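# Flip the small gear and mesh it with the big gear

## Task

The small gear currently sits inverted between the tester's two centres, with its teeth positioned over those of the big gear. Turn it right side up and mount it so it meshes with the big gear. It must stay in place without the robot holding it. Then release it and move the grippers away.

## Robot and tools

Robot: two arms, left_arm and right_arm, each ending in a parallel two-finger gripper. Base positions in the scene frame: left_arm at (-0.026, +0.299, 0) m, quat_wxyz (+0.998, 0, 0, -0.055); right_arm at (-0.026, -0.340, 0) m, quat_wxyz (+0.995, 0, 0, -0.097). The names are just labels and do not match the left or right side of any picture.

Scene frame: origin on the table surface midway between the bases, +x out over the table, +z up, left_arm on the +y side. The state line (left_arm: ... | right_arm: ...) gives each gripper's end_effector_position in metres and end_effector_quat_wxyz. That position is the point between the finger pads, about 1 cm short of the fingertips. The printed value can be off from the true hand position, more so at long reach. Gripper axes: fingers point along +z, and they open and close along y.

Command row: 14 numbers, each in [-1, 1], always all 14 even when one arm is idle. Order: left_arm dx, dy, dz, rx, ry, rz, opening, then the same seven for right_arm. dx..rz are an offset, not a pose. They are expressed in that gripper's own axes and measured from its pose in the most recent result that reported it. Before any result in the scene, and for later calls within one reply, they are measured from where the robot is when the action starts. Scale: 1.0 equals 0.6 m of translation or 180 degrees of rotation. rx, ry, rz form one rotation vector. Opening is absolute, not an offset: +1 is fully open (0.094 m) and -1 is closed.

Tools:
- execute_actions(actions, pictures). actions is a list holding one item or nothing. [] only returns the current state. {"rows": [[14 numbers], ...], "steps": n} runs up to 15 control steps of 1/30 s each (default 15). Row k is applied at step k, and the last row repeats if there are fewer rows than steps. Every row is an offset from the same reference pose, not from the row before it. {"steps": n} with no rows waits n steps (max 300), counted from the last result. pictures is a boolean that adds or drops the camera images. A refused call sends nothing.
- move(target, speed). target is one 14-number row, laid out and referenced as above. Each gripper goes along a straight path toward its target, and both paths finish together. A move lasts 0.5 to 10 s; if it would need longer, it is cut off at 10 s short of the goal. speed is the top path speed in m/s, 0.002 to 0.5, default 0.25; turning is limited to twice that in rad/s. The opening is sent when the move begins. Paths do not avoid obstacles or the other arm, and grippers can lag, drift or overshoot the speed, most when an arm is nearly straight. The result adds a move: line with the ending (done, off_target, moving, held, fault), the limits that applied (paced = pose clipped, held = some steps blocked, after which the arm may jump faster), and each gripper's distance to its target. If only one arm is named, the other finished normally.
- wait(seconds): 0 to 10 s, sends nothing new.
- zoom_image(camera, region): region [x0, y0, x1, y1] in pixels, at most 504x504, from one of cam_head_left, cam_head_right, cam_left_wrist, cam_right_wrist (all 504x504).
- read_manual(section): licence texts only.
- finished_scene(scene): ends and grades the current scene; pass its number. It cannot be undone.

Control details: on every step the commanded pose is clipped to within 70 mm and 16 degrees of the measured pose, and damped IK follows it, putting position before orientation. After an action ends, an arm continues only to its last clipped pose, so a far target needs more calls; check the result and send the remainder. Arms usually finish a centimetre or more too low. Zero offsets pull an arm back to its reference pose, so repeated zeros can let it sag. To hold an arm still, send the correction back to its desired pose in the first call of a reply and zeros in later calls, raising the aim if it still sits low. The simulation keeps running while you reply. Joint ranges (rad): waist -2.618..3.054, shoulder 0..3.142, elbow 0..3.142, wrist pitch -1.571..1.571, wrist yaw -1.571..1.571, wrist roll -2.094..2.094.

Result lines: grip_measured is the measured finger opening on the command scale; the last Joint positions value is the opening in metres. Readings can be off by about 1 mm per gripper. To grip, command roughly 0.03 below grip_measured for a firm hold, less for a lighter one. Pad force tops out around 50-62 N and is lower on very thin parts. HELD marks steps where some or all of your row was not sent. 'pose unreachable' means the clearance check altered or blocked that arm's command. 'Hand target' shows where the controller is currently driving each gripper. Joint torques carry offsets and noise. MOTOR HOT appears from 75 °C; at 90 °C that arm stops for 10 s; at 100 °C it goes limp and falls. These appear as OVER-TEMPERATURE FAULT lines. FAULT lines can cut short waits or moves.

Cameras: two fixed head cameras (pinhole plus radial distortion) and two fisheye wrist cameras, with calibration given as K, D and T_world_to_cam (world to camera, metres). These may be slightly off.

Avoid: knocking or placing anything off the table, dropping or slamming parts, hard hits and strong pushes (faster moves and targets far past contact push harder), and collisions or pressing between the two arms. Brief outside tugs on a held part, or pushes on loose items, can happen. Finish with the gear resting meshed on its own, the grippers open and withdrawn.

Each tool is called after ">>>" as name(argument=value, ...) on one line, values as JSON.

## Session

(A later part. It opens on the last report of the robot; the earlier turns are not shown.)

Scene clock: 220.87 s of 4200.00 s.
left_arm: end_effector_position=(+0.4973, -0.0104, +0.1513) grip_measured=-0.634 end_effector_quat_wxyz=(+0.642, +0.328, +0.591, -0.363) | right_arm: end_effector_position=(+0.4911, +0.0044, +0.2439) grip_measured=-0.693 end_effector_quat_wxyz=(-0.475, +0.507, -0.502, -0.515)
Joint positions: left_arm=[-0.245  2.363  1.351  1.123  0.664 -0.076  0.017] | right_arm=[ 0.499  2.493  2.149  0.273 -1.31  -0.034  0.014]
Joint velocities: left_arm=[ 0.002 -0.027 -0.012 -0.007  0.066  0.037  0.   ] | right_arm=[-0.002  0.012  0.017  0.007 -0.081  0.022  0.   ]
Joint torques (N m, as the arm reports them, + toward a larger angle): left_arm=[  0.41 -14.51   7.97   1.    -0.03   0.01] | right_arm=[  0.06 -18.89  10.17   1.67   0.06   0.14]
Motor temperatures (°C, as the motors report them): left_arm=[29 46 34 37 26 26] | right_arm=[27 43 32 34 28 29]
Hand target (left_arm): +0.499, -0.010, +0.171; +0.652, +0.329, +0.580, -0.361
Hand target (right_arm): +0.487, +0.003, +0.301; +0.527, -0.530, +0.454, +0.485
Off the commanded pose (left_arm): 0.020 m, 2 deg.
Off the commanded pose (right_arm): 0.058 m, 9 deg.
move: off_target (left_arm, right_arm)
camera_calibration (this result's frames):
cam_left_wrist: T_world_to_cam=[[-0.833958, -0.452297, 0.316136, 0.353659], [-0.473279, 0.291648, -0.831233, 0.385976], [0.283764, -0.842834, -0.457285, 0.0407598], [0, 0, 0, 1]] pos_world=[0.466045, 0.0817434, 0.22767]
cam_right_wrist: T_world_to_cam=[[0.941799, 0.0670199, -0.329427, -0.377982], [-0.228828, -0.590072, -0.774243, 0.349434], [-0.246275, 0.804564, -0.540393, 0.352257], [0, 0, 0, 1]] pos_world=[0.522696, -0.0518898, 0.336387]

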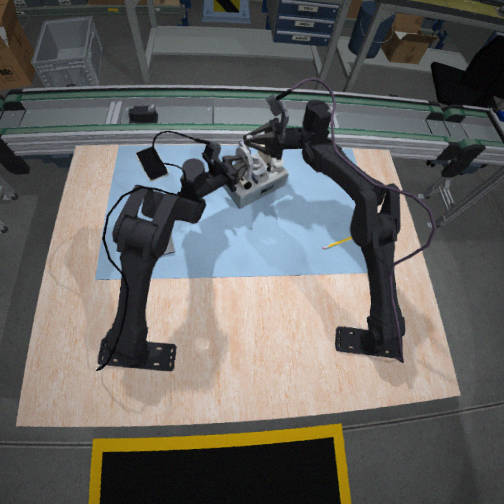

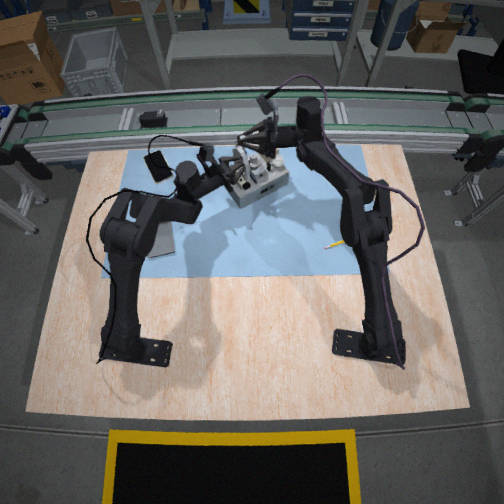

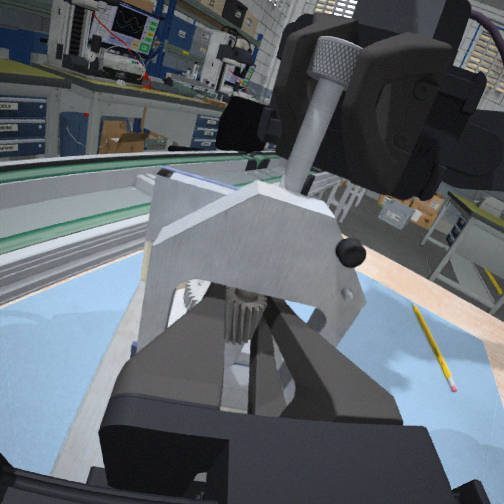

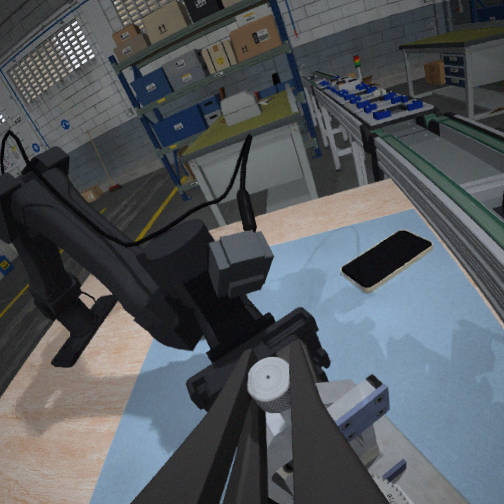

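>>> execute_actions(actions=[{"rows":[[-0.036,0.006,0.006,0,-0.018,0.003,-0.67,-0.096,0.004,0,0,-0.016,-0.05,-0.78]]}])

Scene clock: 223.63 s of 4200.00 s.
left_arm: end_effector_position=(+0.4978, -0.0091, +0.1534) grip_measured=-0.634 end_effector_quat_wxyz=(+0.640, +0.319, +0.592, -0.371) | right_arm: end_effector_position=(+0.4910, +0.0044, +0.2440) grip_measured=-0.693 end_effector_quat_wxyz=(-0.475, +0.507, -0.502, -0.515)
Joint positions: left_arm=[-0.243  2.363  1.351  1.132  0.664 -0.106  0.017] | right_arm=[ 0.499  2.493  2.15   0.272 -1.31  -0.034  0.014]
Joint velocities: left_arm=[-0.012 -0.007 -0.012 -0.022  0.051 -0.037 -0.   ] | right_arm=[ 0.007 -0.012  0.002  0.037  0.066  0.022 -0.001]
Joint torques (N m, as the arm reports them, + toward a larger angle): left_arm=[  0.02 -12.8    8.61   1.38  -0.04  -0.11] | right_arm=[  0.04 -18.42  10.33   1.77  -0.05   0.19]
Motor temperatures (°C, as the motors report them): left_arm=[29 46 34 37 26 26] | right_arm=[27 43 33 34 28 29]
Hand target (left_arm): +0.501, -0.009, +0.173; +0.660, +0.321, +0.571, -0.369
Hand target (right_arm): +0.486, +0.003, +0.300; +0.526, -0.533, +0.449, +0.487
Off the commanded pose (left_arm): 0.020 m, 3 deg.
Off the commanded pose (right_arm): 0.058 m, 10 deg.
Steps of this call (steps 1 to 68: nothing new was sent; steps 69 to 83: all 15 steps of this action). Readings (end_effector_position):
69: left_arm (+0.4972, -0.0104, +0.1518) | right_arm (+0.4910, +0.0044, +0.2440)
70: left_arm (+0.4973, -0.0101, +0.1523) | right_arm (+0.4910, +0.0044, +0.2440)
72: left_arm (+0.4975, -0.0097, +0.1528) | right_arm (+0.4910, +0.0044, +0.2440)
76: left_arm (+0.4977, -0.0093, +0.1533) | right_arm (+0.4910, +0.0044, +0.2440)
83: the state above
camera_calibration (this result's frames):
cam_left_wrist: T_world_to_cam=[[-0.828735, -0.445576, 0.338615, 0.347999], [-0.486926, 0.275841, -0.828743, 0.393825], [0.275864, -0.851689, -0.445562, 0.0447049], [0, 0, 0, 1]] pos_world=[0.46783, 0.0845018, 0.228461]
cam_right_wrist: T_world_to_cam=[[0.941406, 0.0672987, -0.330493, -0.377465], [-0.229472, -0.590329, -0.773857, 0.34965], [-0.247179, 0.804353, -0.540296, 0.35267], [0, 0, 0, 1]] pos_world=[0.522756, -0.0518595, 0.336376]

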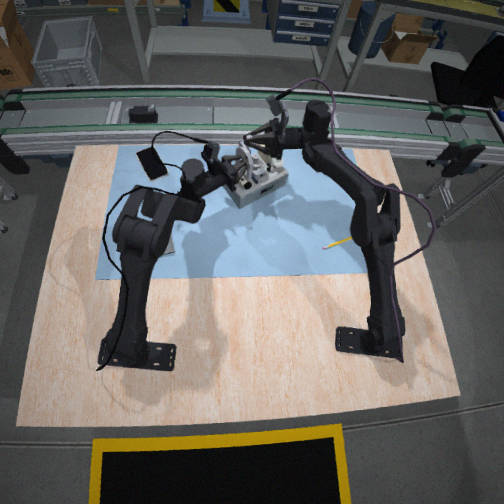

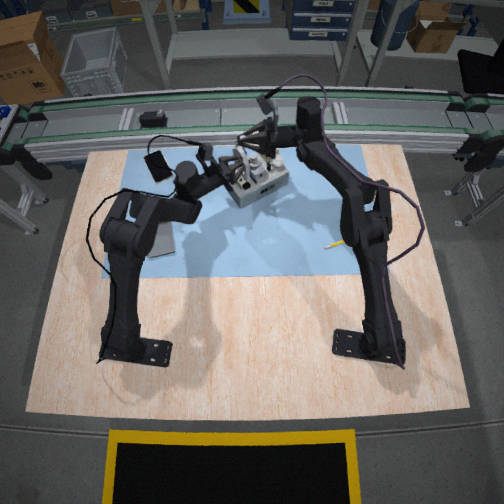

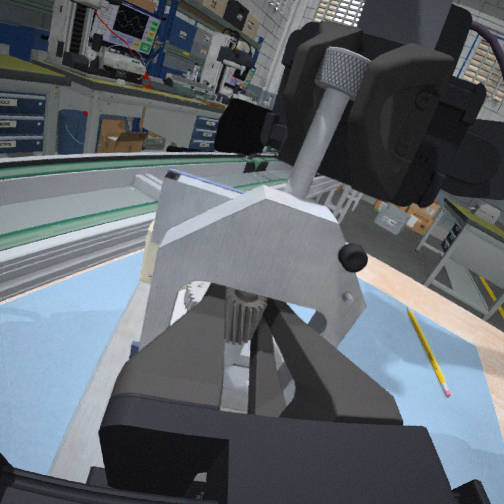

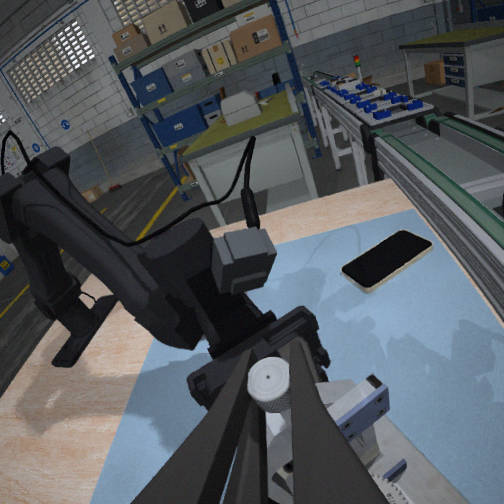

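Sliding along the window top; back out.

>>> execute_actions(actions=[{"rows":[[-0.028,0,-0.005,0,-0.008,0.008,-0.67,-0.096,0.004,0,0,-0.016,-0.05,-0.78],[-0.028,0,-0.01,0,-0.008,0.008,-0.67,-0.096,0.004,0,0,-0.016,-0.05,-0.78],[-0.027,0,-0.015,0,-0.008,0.008,-0.67,-0.096,0.004,0,0,-0.016,-0.05,-0.78],[-0.026,-0.003,-0.022,0,-0.008,0.008,-0.67,-0.096,0.004,0,0,-0.016,-0.05,-0.78]]}])

Scene clock: 228.50 s of 4200.00 s.
left_arm: end_effector_position=(+0.4917, -0.0008, +0.1503) grip_measured=-0.634 end_effector_quat_wxyz=(+0.638, +0.316, +0.597, -0.369) | right_arm: end_effector_position=(+0.4910, +0.0044, +0.2440) grip_measured=-0.693 end_effector_quat_wxyz=(-0.475, +0.507, -0.502, -0.515)
Joint positions: left_arm=[-0.232  2.34   1.298  1.154  0.667 -0.107  0.017] | right_arm=[ 0.499  2.493  2.15   0.272 -1.31  -0.033  0.014]
Joint velocities: left_arm=[-0.007  0.017 -0.002  0.125 -0.022  0.007 -0.001] | right_arm=[ 0.002 -0.017  0.012  0.022 -0.022  0.051  0.   ]
Joint torques (N m, as the arm reports them, + toward a larger angle): left_arm=[  0.59 -14.34   5.4    1.22   0.1    0.04] | right_arm=[  0.04 -18.4   10.32   1.75  -0.08   0.18]
Motor temperatures (°C, as the motors report them): left_arm=[29 46 34 38 26 26] | right_arm=[27 44 34 35 28 29]
Hand target (left_arm): +0.489, +0.002, +0.167; +0.652, +0.322, +0.580, -0.367
Hand target (right_arm): +0.486, +0.003, +0.300; +0.525, -0.533, +0.450, +0.488
Off the commanded pose (left_arm): 0.018 m, 3 deg.
Off the commanded pose (right_arm): 0.058 m, 10 deg.
Steps of this call (steps 1 to 90: nothing new was sent; then 1.37 s passed at rest; steps 91 to 105: all 15 steps of this action). Readings (end_effector_position):
91: left_arm (+0.4979, -0.0089, +0.1534) | right_arm (+0.4910, +0.0044, +0.2440)
92: left_arm (+0.4977, -0.0086, +0.1528) | right_arm (+0.4910, +0.0044, +0.2440)
94: left_arm (+0.4956, -0.0078, +0.1539) | right_arm (+0.4910, +0.0044, +0.2440)
98: left_arm (+0.4918, -0.0030, +0.1530) | right_arm (+0.4910, +0.0044, +0.2440)
105: the state above
camera_calibration (this result's frames):
cam_left_wrist: T_world_to_cam=[[-0.822424, -0.452911, 0.344225, 0.343725], [-0.496018, 0.27464, -0.823735, 0.38975], [0.27854, -0.848201, -0.450523, 0.0515329], [0, 0, 0, 1]] pos_world=[0.461657, 0.0923462, 0.225948]
cam_right_wrist: T_world_to_cam=[[0.941029, 0.0672615, -0.331573, -0.377016], [-0.230369, -0.590364, -0.773563, 0.350019], [-0.24778, 0.80433, -0.540055, 0.352906], [0, 0, 0, 1]] pos_world=[0.52286, -0.0518553, 0.336342]

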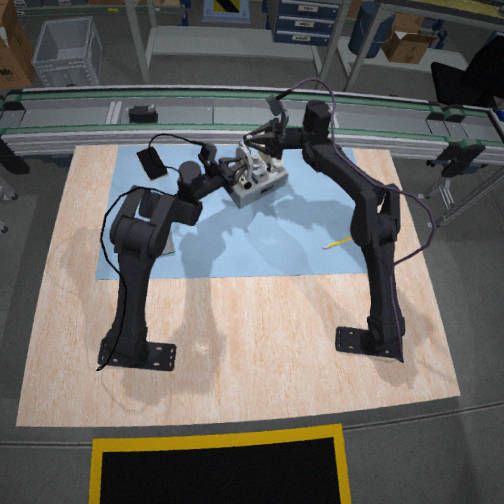

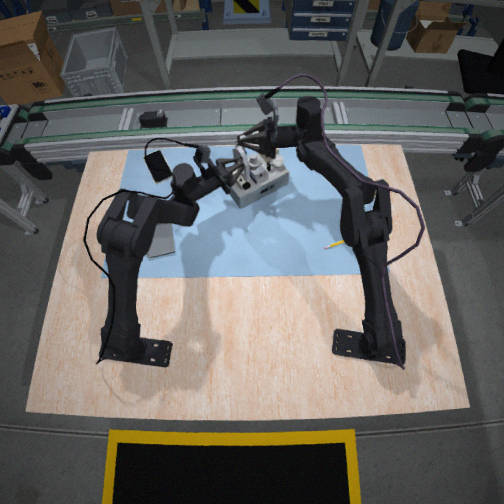

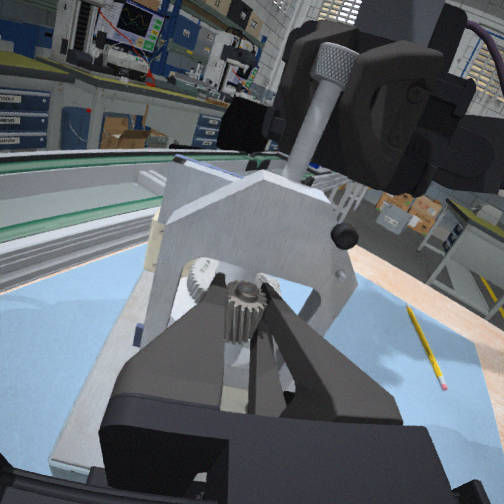

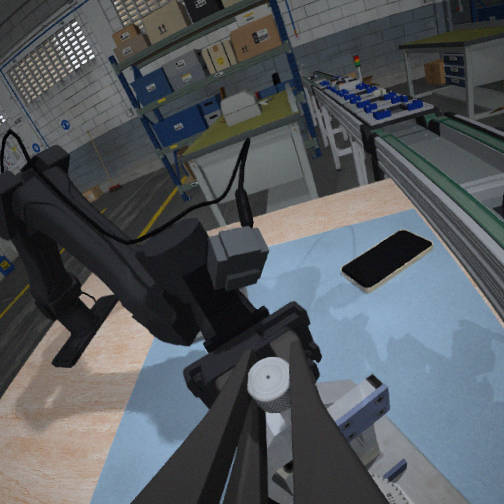

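>>> execute_actions(actions=[{"rows":[[-0.03,0,-0.015,0,-0.008,0.008,-0.67,-0.08,0.004,0,0,-0.014,-0.04,-0.78],[-0.03,0,-0.022,0,-0.008,0.008,-0.67,-0.07,0.004,0,0,-0.012,-0.04,-0.78],[-0.03,0,-0.03,0,-0.008,0.008,-0.67,-0.06,0.003,0,0,-0.01,-0.03,-0.78],[-0.03,0,-0.038,0,-0.008,0.008,-0.67,-0.05,0.002,0,0,-0.008,-0.025,-0.78],[-0.031,0,-0.046,0,-0.008,0.008,-0.67,-0.04,0.002,0,0,-0.006,-0.02,-0.78],[-0.032,0,-0.055,0,-0.008,0.008,-0.67,-0.03,0.002,0,0,-0.004,-0.015,-0.78]]}], pictures=false)

>>> move(target=[-0.05,0,-0.12,0,0,0,-0.67,0.01,0,0,0,0,0,-0.78], speed=0.08)

>>> move(target=[-0.1,-0.1,-0.05,0,0,0,-0.67,-0.03,0,-0.15,0,0,0,0], speed=0.08)

Scene clock: 239.67 s of 4200.00 s.
left_arm: end_effector_position=(+0.4794, +0.0289, +0.1440) grip_measured=-0.634 end_effector_quat_wxyz=(+0.634, +0.310, +0.608, -0.364) | right_arm: end_effector_position=(+0.4911, +0.0045, +0.2361) grip_measured=-0.693 end_effector_quat_wxyz=(-0.468, +0.506, -0.506, -0.519)
Joint positions: left_arm=[-0.182  2.284  1.175  1.197  0.698 -0.107  0.017] | right_arm=[ 0.499  2.504  2.15   0.258 -1.317 -0.042  0.014]
Joint velocities: left_arm=[-0.002  0.012 -0.002  0.007  0.022 -0.007  0.001] | right_arm=[ 0.002 -0.007 -0.007  0.007  0.007 -0.007 -0.   ]
Joint torques (N m, as the arm reports them, + toward a larger angle): left_arm=[  0.04 -14.4    5.34   1.38   0.09  -0.01] | right_arm=[  0.06 -17.35   6.94   1.42   0.01   0.09]
Motor temperatures (°C, as the motors report them): left_arm=[29 47 34 38 26 26] | right_arm=[27 45 35 36 28 29]
Hand target (left_arm): +0.474, +0.028, +0.166; +0.650, +0.320, +0.585, -0.365
Hand target (right_arm): +0.490, +0.004, +0.262; +0.490, -0.516, +0.487, +0.507
Off the commanded pose (left_arm): 0.023 m, 3 deg.
Off the commanded pose (right_arm): 0.026 m, 4 deg.
Steps of this call (steps 1 to 90: nothing new was sent; then 7.67 s passed at rest; steps 91 to 105: all 15 steps of this action). Readings (end_effector_position):
91: left_arm (+0.4914, -0.0002, +0.1501) | right_arm (+0.4910, +0.0044, +0.2440)
92: left_arm (+0.4901, +0.0009, +0.1500) | right_arm (+0.4910, +0.0044, +0.2440)
94: left_arm (+0.4863, +0.0055, +0.1496) | right_arm (+0.4910, +0.0045, +0.2428)
98: left_arm (+0.4796, +0.0211, +0.1463) | right_arm (+0.4911, +0.0045, +0.2377)
105: the state above

Scene clock: 241.27 s of 4200.00 s.
left_arm: end_effector_position=(+0.4437, +0.0892, +0.1536) grip_measured=-0.634 end_effector_quat_wxyz=(+0.621, +0.303, +0.624, -0.365) | right_arm: end_effector_position=(+0.4914, +0.0045, +0.2264) grip_measured=-0.693 end_effector_quat_wxyz=(-0.466, +0.509, -0.504, -0.519)
Joint positions: left_arm=[-0.058  2.109  0.937  1.228  0.814 -0.12   0.017] | right_arm=[ 0.498  2.518  2.143  0.265 -1.325 -0.057  0.014]
Joint velocities: left_arm=[-0.012 -0.007 -0.022 -0.081 -0.007  0.037 -0.001] | right_arm=[-0.007  0.007  0.012  0.022 -0.022 -0.051 -0.   ]
Joint torques (N m, as the arm reports them, + toward a larger angle): left_arm=[  0.4  -12.42   4.98   1.29   0.09  -0.02] | right_arm=[  0.02 -16.17   4.65   1.3    0.01   0.14]
Motor temperatures (°C, as the motors report them): left_arm=[29 47 34 38 26 26] | right_arm=[27 45 34 35 28 29]
Hand target (left_arm): +0.439, +0.090, +0.169; +0.634, +0.312, +0.607, -0.364
Hand target (right_arm): +0.491, +0.004, +0.230; -0.467, +0.507, -0.506, -0.519
Off the commanded pose (left_arm): 0.017 m, 3 deg.
Off the commanded pose (right_arm): 0.004 m, 0 deg.
move: off_target (left_arm)
camera_calibration (this result's frames):
cam_left_wrist: T_world_to_cam=[[-0.788011, -0.480689, 0.384677, 0.324924], [-0.552414, 0.276203, -0.78648, 0.363164], [0.271803, -0.832256, -0.483191, 0.14934], [0, 0, 0, 1]] pos_world=[0.41607, 0.180169, 0.232789]
cam_right_wrist: T_world_to_cam=[[0.935839, 0.0772425, -0.343859, -0.377897], [-0.231671, -0.600425, -0.765388, 0.335365], [-0.265582, 0.795942, -0.544006, 0.353111], [0, 0, 0, 1]] pos_world=[0.525125, -0.050505, 0.318836]

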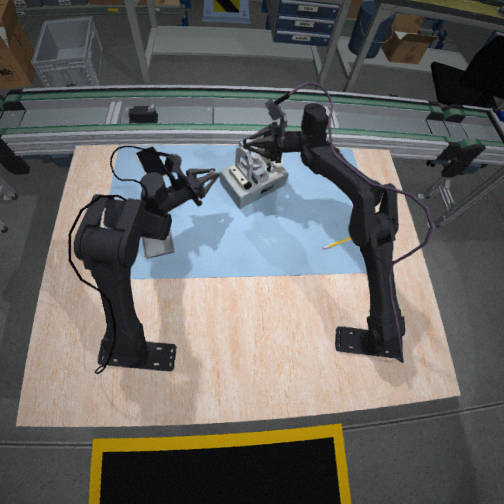

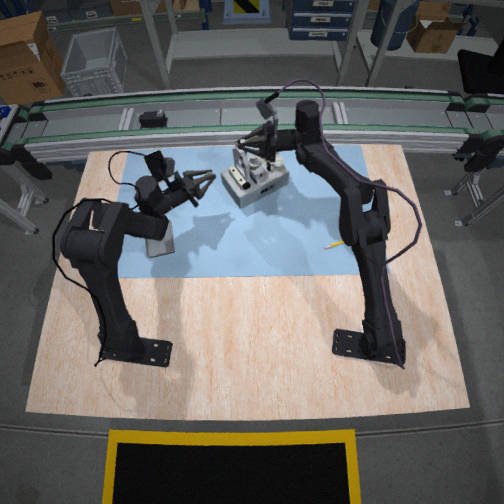

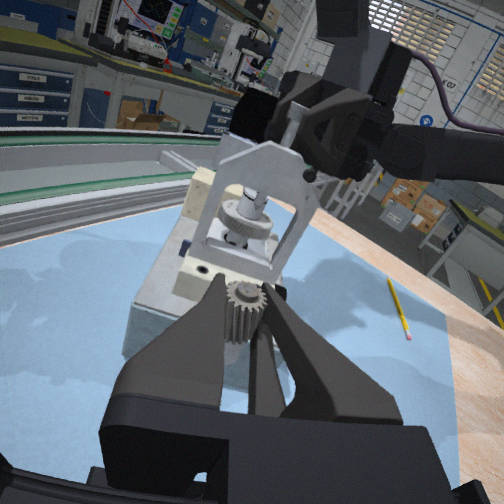

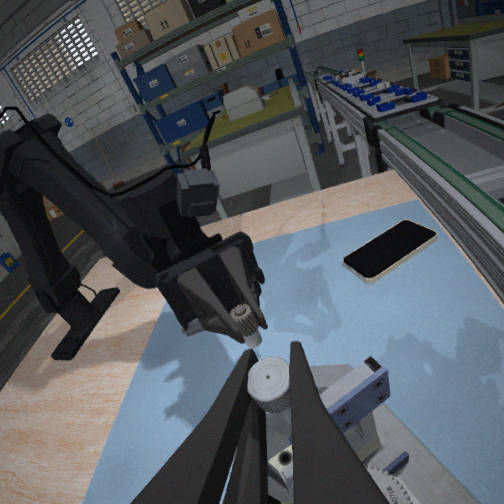

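Scene clock: 243.30 s of 4200.00 s.
left_arm: end_effector_position=(+0.3832, +0.0852, +0.2078) grip_measured=-0.634 end_effector_quat_wxyz=(+0.612, +0.301, +0.631, -0.370) | right_arm: end_effector_position=(+0.5035, -0.0833, +0.2305) grip_measured=-0.002 end_effector_quat_wxyz=(-0.463, +0.502, -0.513, -0.521)
Joint positions: left_arm=[-0.1    1.751  0.736  1.046  0.779 -0.12   0.017] | right_arm=[ 0.338  2.467  2.117  0.056 -1.47  -0.222  0.047]
Joint velocities: left_arm=[ 0.017 -0.007 -0.007  0.022  0.007  0.022  0.001] | right_arm=[-0.007  0.012 -0.002 -0.095 -0.022 -0.066 -0.   ]
Joint torques (N m, as the arm reports them, + toward a larger angle): left_arm=[-0.74 -9.7   5.58  1.14 -0.08  0.05] | right_arm=[ -0.21 -16.87   6.26   0.96  -0.31  -0.06]
Motor temperatures (°C, as the motors report them): left_arm=[29 46 34 38 26 26] | right_arm=[27 45 34 35 28 29]
Hand target (left_arm): +0.380, +0.085, +0.216; +0.621, +0.303, +0.624, -0.365
Hand target (right_arm): +0.499, -0.084, +0.246; -0.466, +0.509, -0.504, -0.520
Off the commanded pose (left_arm): 0.010 m, 2 deg.
Off the commanded pose (right_arm): 0.017 m, 1 deg.
move: off_target (right_arm)
camera_calibration (this result's frames):
cam_left_wrist: T_world_to_cam=[[-0.78098, -0.476904, 0.403277, 0.247596], [-0.570658, 0.282485, -0.771072, 0.376674], [0.253808, -0.832325, -0.492764, 0.197436], [0, 0, 0, 1]] pos_world=[0.358209, 0.176006, 0.287882]
cam_right_wrist: T_world_to_cam=[[0.929519, 0.0642548, -0.363134, -0.374537], [-0.25478, -0.600015, -0.758333, 0.298657], [-0.266612, 0.797404, -0.541354, 0.42846], [0, 0, 0, 1]] pos_world=[0.538464, -0.138392, 0.322422]

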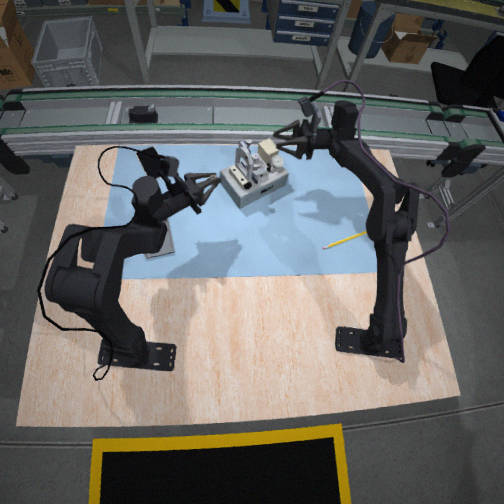

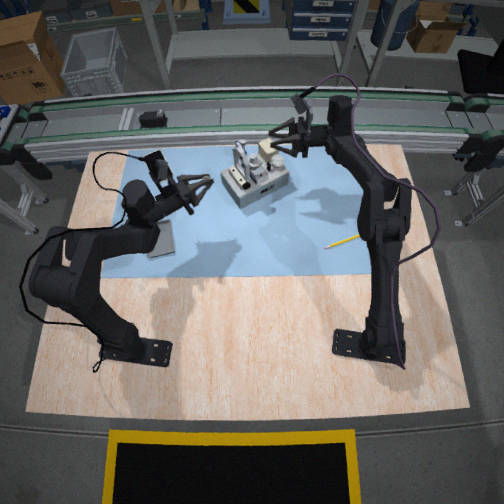

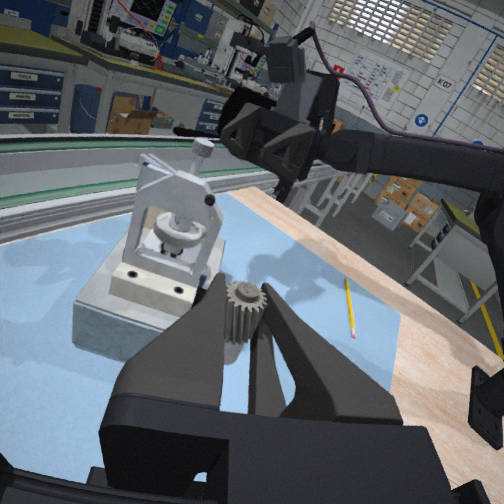

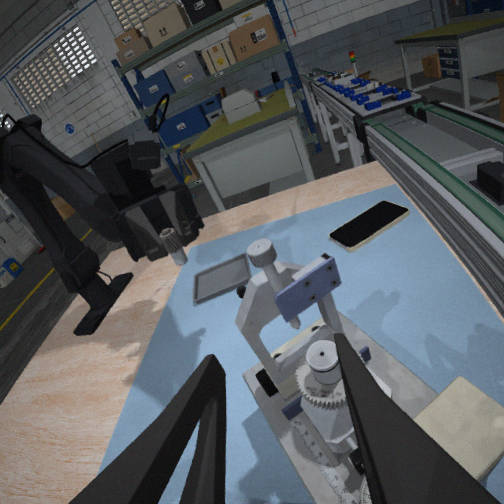

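>>> move(target=[0.17,-0.1,-0.12,0,0.5,0,-0.67,-0.03,0.06,-0.03,0.05,0,0,0], speed=0.3)

Scene clock: 255.93 s of 4200.00 s.
left_arm: end_effector_position=(+0.2830, +0.1066, +0.0994) grip_measured=-0.634 end_effector_quat_wxyz=(-0.028, +0.464, +0.884, -0.057) | right_arm: end_effector_position=(+0.4713, -0.0985, +0.2432) grip_measured=-0.002 end_effector_quat_wxyz=(-0.493, +0.464, -0.554, -0.485)
Joint positions: left_arm=[-0.395  1.98   1.682 -1.326  0.115  0.465  0.017] | right_arm=[ 0.325  2.191  1.672  0.33  -1.34  -0.103  0.047]
Joint velocities: left_arm=[-0.012 -0.012  0.002 -0.037  0.007 -0.081  0.   ] | right_arm=[ 0.002  0.027 -0.007 -0.007  0.022  0.081 -0.   ]
Joint torques (N m, as the arm reports them, + toward a larger angle): left_arm=[ -0.48 -10.51   9.41  -0.33  -0.02  -0.01] | right_arm=[ -0.72 -14.97   4.21   1.29  -0.06   0.05]
Motor temperatures (°C, as the motors report them): left_arm=[29 43 34 38 26 26] | right_arm=[27 45 33 34 28 29]
Hand target (left_arm): +0.289, +0.103, +0.110; -0.012, +0.465, +0.884, -0.053
Hand target (right_arm): +0.470, -0.103, +0.251; +0.501, -0.464, +0.552, +0.479
Off the commanded pose (left_arm): 0.012 m, 2 deg.
Off the commanded pose (right_arm): 0.009 m, 1 deg.
After step 90, 6.37 s passed at rest.
move: off_target (left_arm)
camera_calibration (this result's frames):
cam_left_wrist: T_world_to_cam=[[-0.595635, -0.79042, 0.143022, 0.230068], [-0.590369, 0.551516, 0.589317, 0.0716024], [-0.544687, 0.266582, -0.795142, 0.326234], [0, 0, 0, 1]] pos_world=[0.357004, 0.0553922, 0.184301]
cam_right_wrist: T_world_to_cam=[[0.924759, -0.0742911, -0.373231, -0.347989], [-0.347053, -0.567002, -0.747036, 0.334938], [-0.156125, 0.820359, -0.550123, 0.391231], [0, 0, 0, 1]] pos_world=[0.499128, -0.156892, 0.335556]

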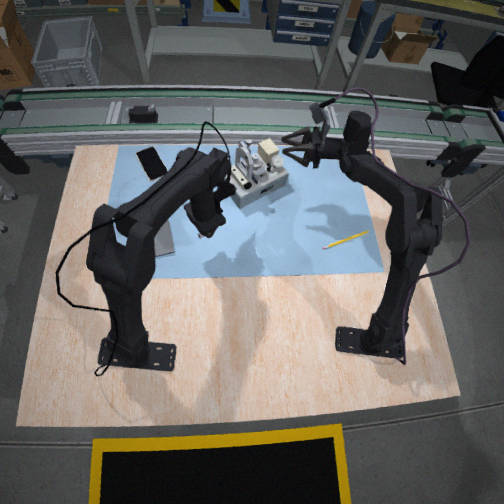

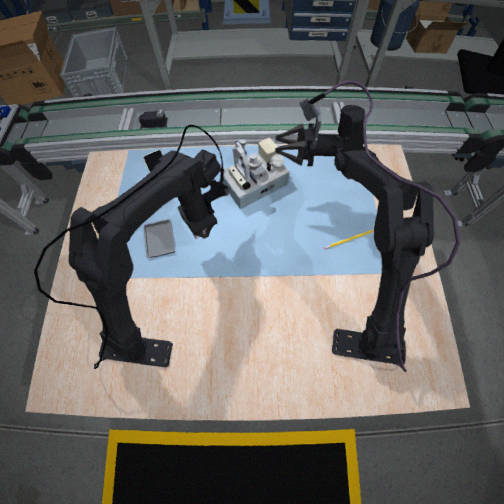

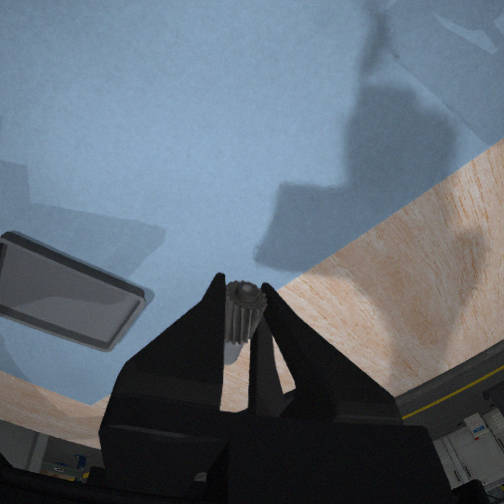

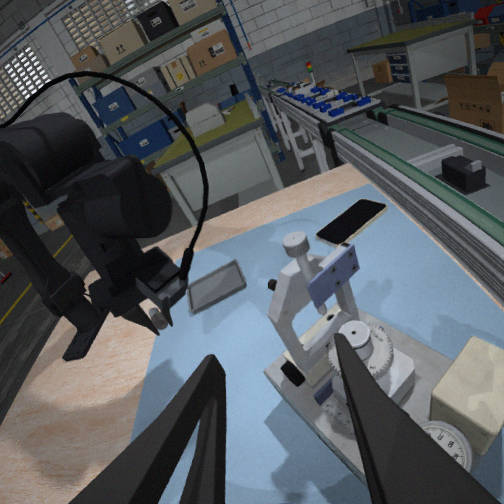

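>>> move(target=[0,0.03,0.03,-0.05,0,0,-0.67,-0.014,0,0,0,0,0,0])

>>> move(target=[0,0.01,0.05,0,0,0.35,-0.67,-0.014,0,0,0,0,0,0], speed=0.4)

Scene clock: 261.77 s of 4200.00 s.
left_arm: end_effector_position=(+0.2937, +0.1170, +0.0697) grip_measured=-0.634 end_effector_quat_wxyz=(-0.011, +0.464, +0.886, +0.007) | right_arm: end_effector_position=(+0.4713, -0.0985, +0.2432) grip_measured=-0.002 end_effector_quat_wxyz=(-0.492, +0.463, -0.554, -0.486)
Joint positions: left_arm=[-0.418  1.98   1.57  -1.183 -0.012  0.438  0.017] | right_arm=[ 0.325  2.191  1.672  0.33  -1.34  -0.1    0.047]
Joint velocities: left_arm=[-0.007  0.012  0.002  0.007 -0.051 -0.022  0.   ] | right_arm=[-0.002 -0.002  0.002 -0.11  -0.022 -0.037 -0.   ]
Joint torques (N m, as the arm reports them, + toward a larger angle): left_arm=[ -0.88 -12.22   5.79  -0.08  -0.07  -0.06] | right_arm=[ -0.01 -13.23   6.74   1.06  -0.1    0.04]
Motor temperatures (°C, as the motors report them): left_arm=[29 43 35 37 26 26] | right_arm=[27 44 32 34 28 29]
Hand target (left_arm): +0.296, +0.116, +0.079; +0.009, +0.464, +0.885, +0.012
Hand target (right_arm): +0.472, -0.098, +0.252; +0.493, -0.463, +0.553, +0.486
Off the commanded pose (left_arm): 0.010 m, 2 deg.
Off the commanded pose (right_arm): 0.008 m, 0 deg.
After step 90, 1.83 s passed at rest.
move: done
camera_calibration (this result's frames):
cam_left_wrist: T_world_to_cam=[[-0.603332, -0.797393, 0.0124881, 0.26104], [-0.641978, 0.494911, 0.5856, 0.111686], [-0.473133, 0.345294, -0.810504, 0.276441], [0, 0, 0, 1]] pos_world=[0.359987, 0.057423, 0.155393]
cam_right_wrist: T_world_to_cam=[[0.923612, -0.0743034, -0.376057, -0.346762], [-0.349393, -0.56674, -0.746144, 0.33585], [-0.157686, 0.82054, -0.549409, 0.391811], [0, 0, 0, 1]] pos_world=[0.4994, -0.156923, 0.335454]

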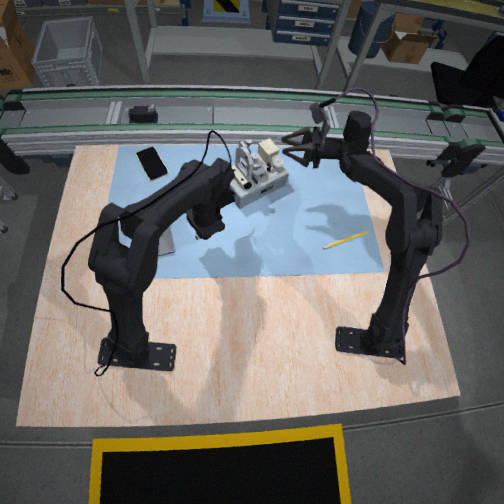

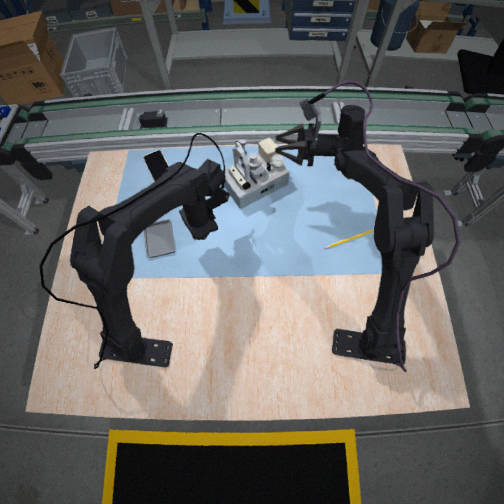

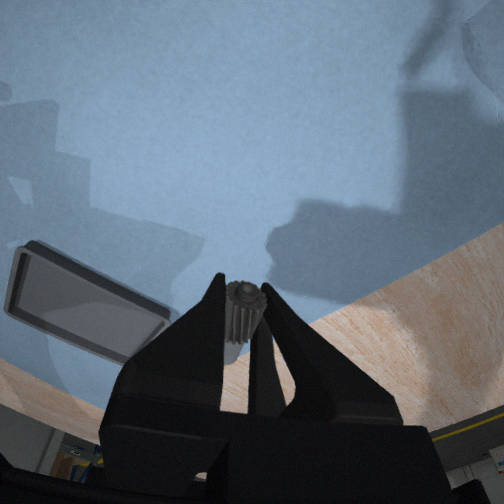

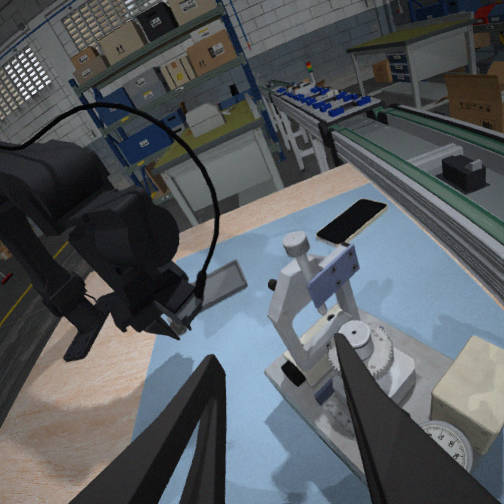

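Scene clock: 263.83 s of 4200.00 s.
left_arm: end_effector_position=(+0.2977, +0.1185, +0.0406) grip_measured=-0.634 end_effector_quat_wxyz=(-0.014, +0.858, +0.513, -0.001) | right_arm: end_effector_position=(+0.4713, -0.0985, +0.2431) grip_measured=-0.002 end_effector_quat_wxyz=(-0.491, +0.462, -0.555, -0.487)
Joint positions: left_arm=[-0.409  2.017  1.505 -1.083 -0.013  1.546  0.017] | right_arm=[ 0.325  2.191  1.672  0.33  -1.34  -0.097  0.047]
Joint velocities: left_arm=[ 0.007 -0.012  0.002 -0.037  0.007 -0.037 -0.001] | right_arm=[ 0.022 -0.007 -0.007  0.051 -0.037 -0.051  0.   ]
Joint torques (N m, as the arm reports them, + toward a larger angle): left_arm=[  0.67 -10.32   5.5   -0.18  -0.01   0.04] | right_arm=[  0.   -13.25   6.73   1.04  -0.11   0.04]
Motor temperatures (°C, as the motors report them): left_arm=[29 43 34 37 26 26] | right_arm=[27 44 32 34 28 29]
Hand target (left_arm): +0.298, +0.121, +0.040; -0.013, +0.859, +0.512, -0.000
Hand target (right_arm): +0.472, -0.098, +0.251; +0.493, -0.462, +0.554, +0.486
Off the commanded pose (left_arm): 0.003 m, 0 deg.
Off the commanded pose (right_arm): 0.008 m, 0 deg.
move: done
camera_calibration (this result's frames):
cam_left_wrist: T_world_to_cam=[[-0.983778, 0.174714, 0.0406978, 0.261976], [0.165463, 0.796084, 0.582127, -0.145327], [0.0693071, 0.579417, -0.812079, 0.0651044], [0, 0, 0, 1]] pos_world=[0.27726, 0.0321987, 0.126807]
cam_right_wrist: T_world_to_cam=[[0.922314, -0.0743337, -0.379226, -0.345391], [-0.352012, -0.566514, -0.745083, 0.336814], [-0.159452, 0.820692, -0.54867, 0.392456], [0, 0, 0, 1]] pos_world=[0.4997, -0.15695, 0.335302]

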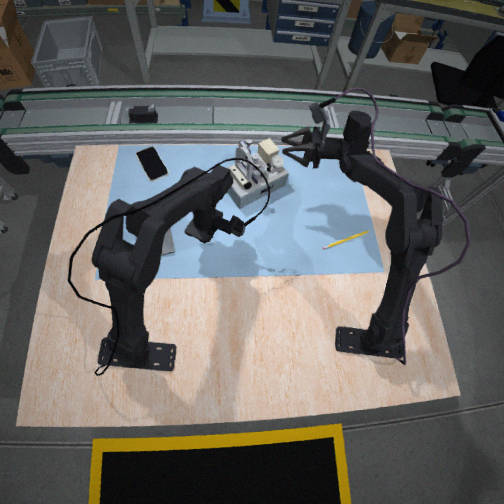

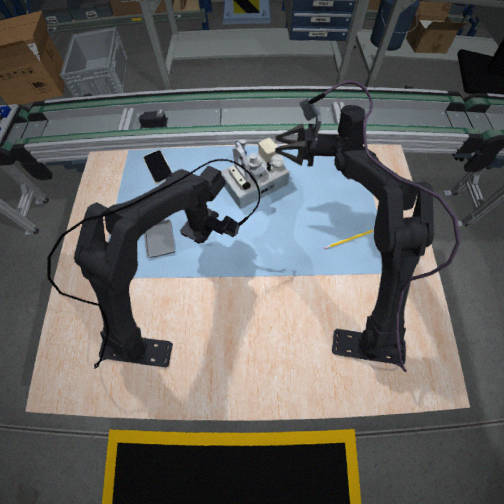

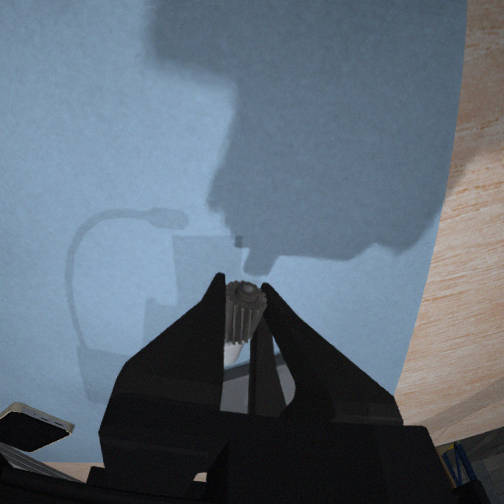

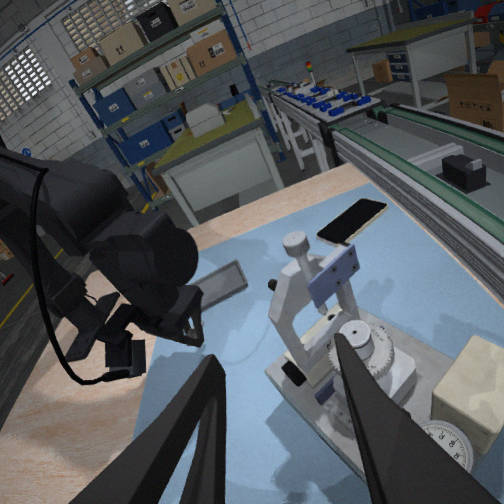

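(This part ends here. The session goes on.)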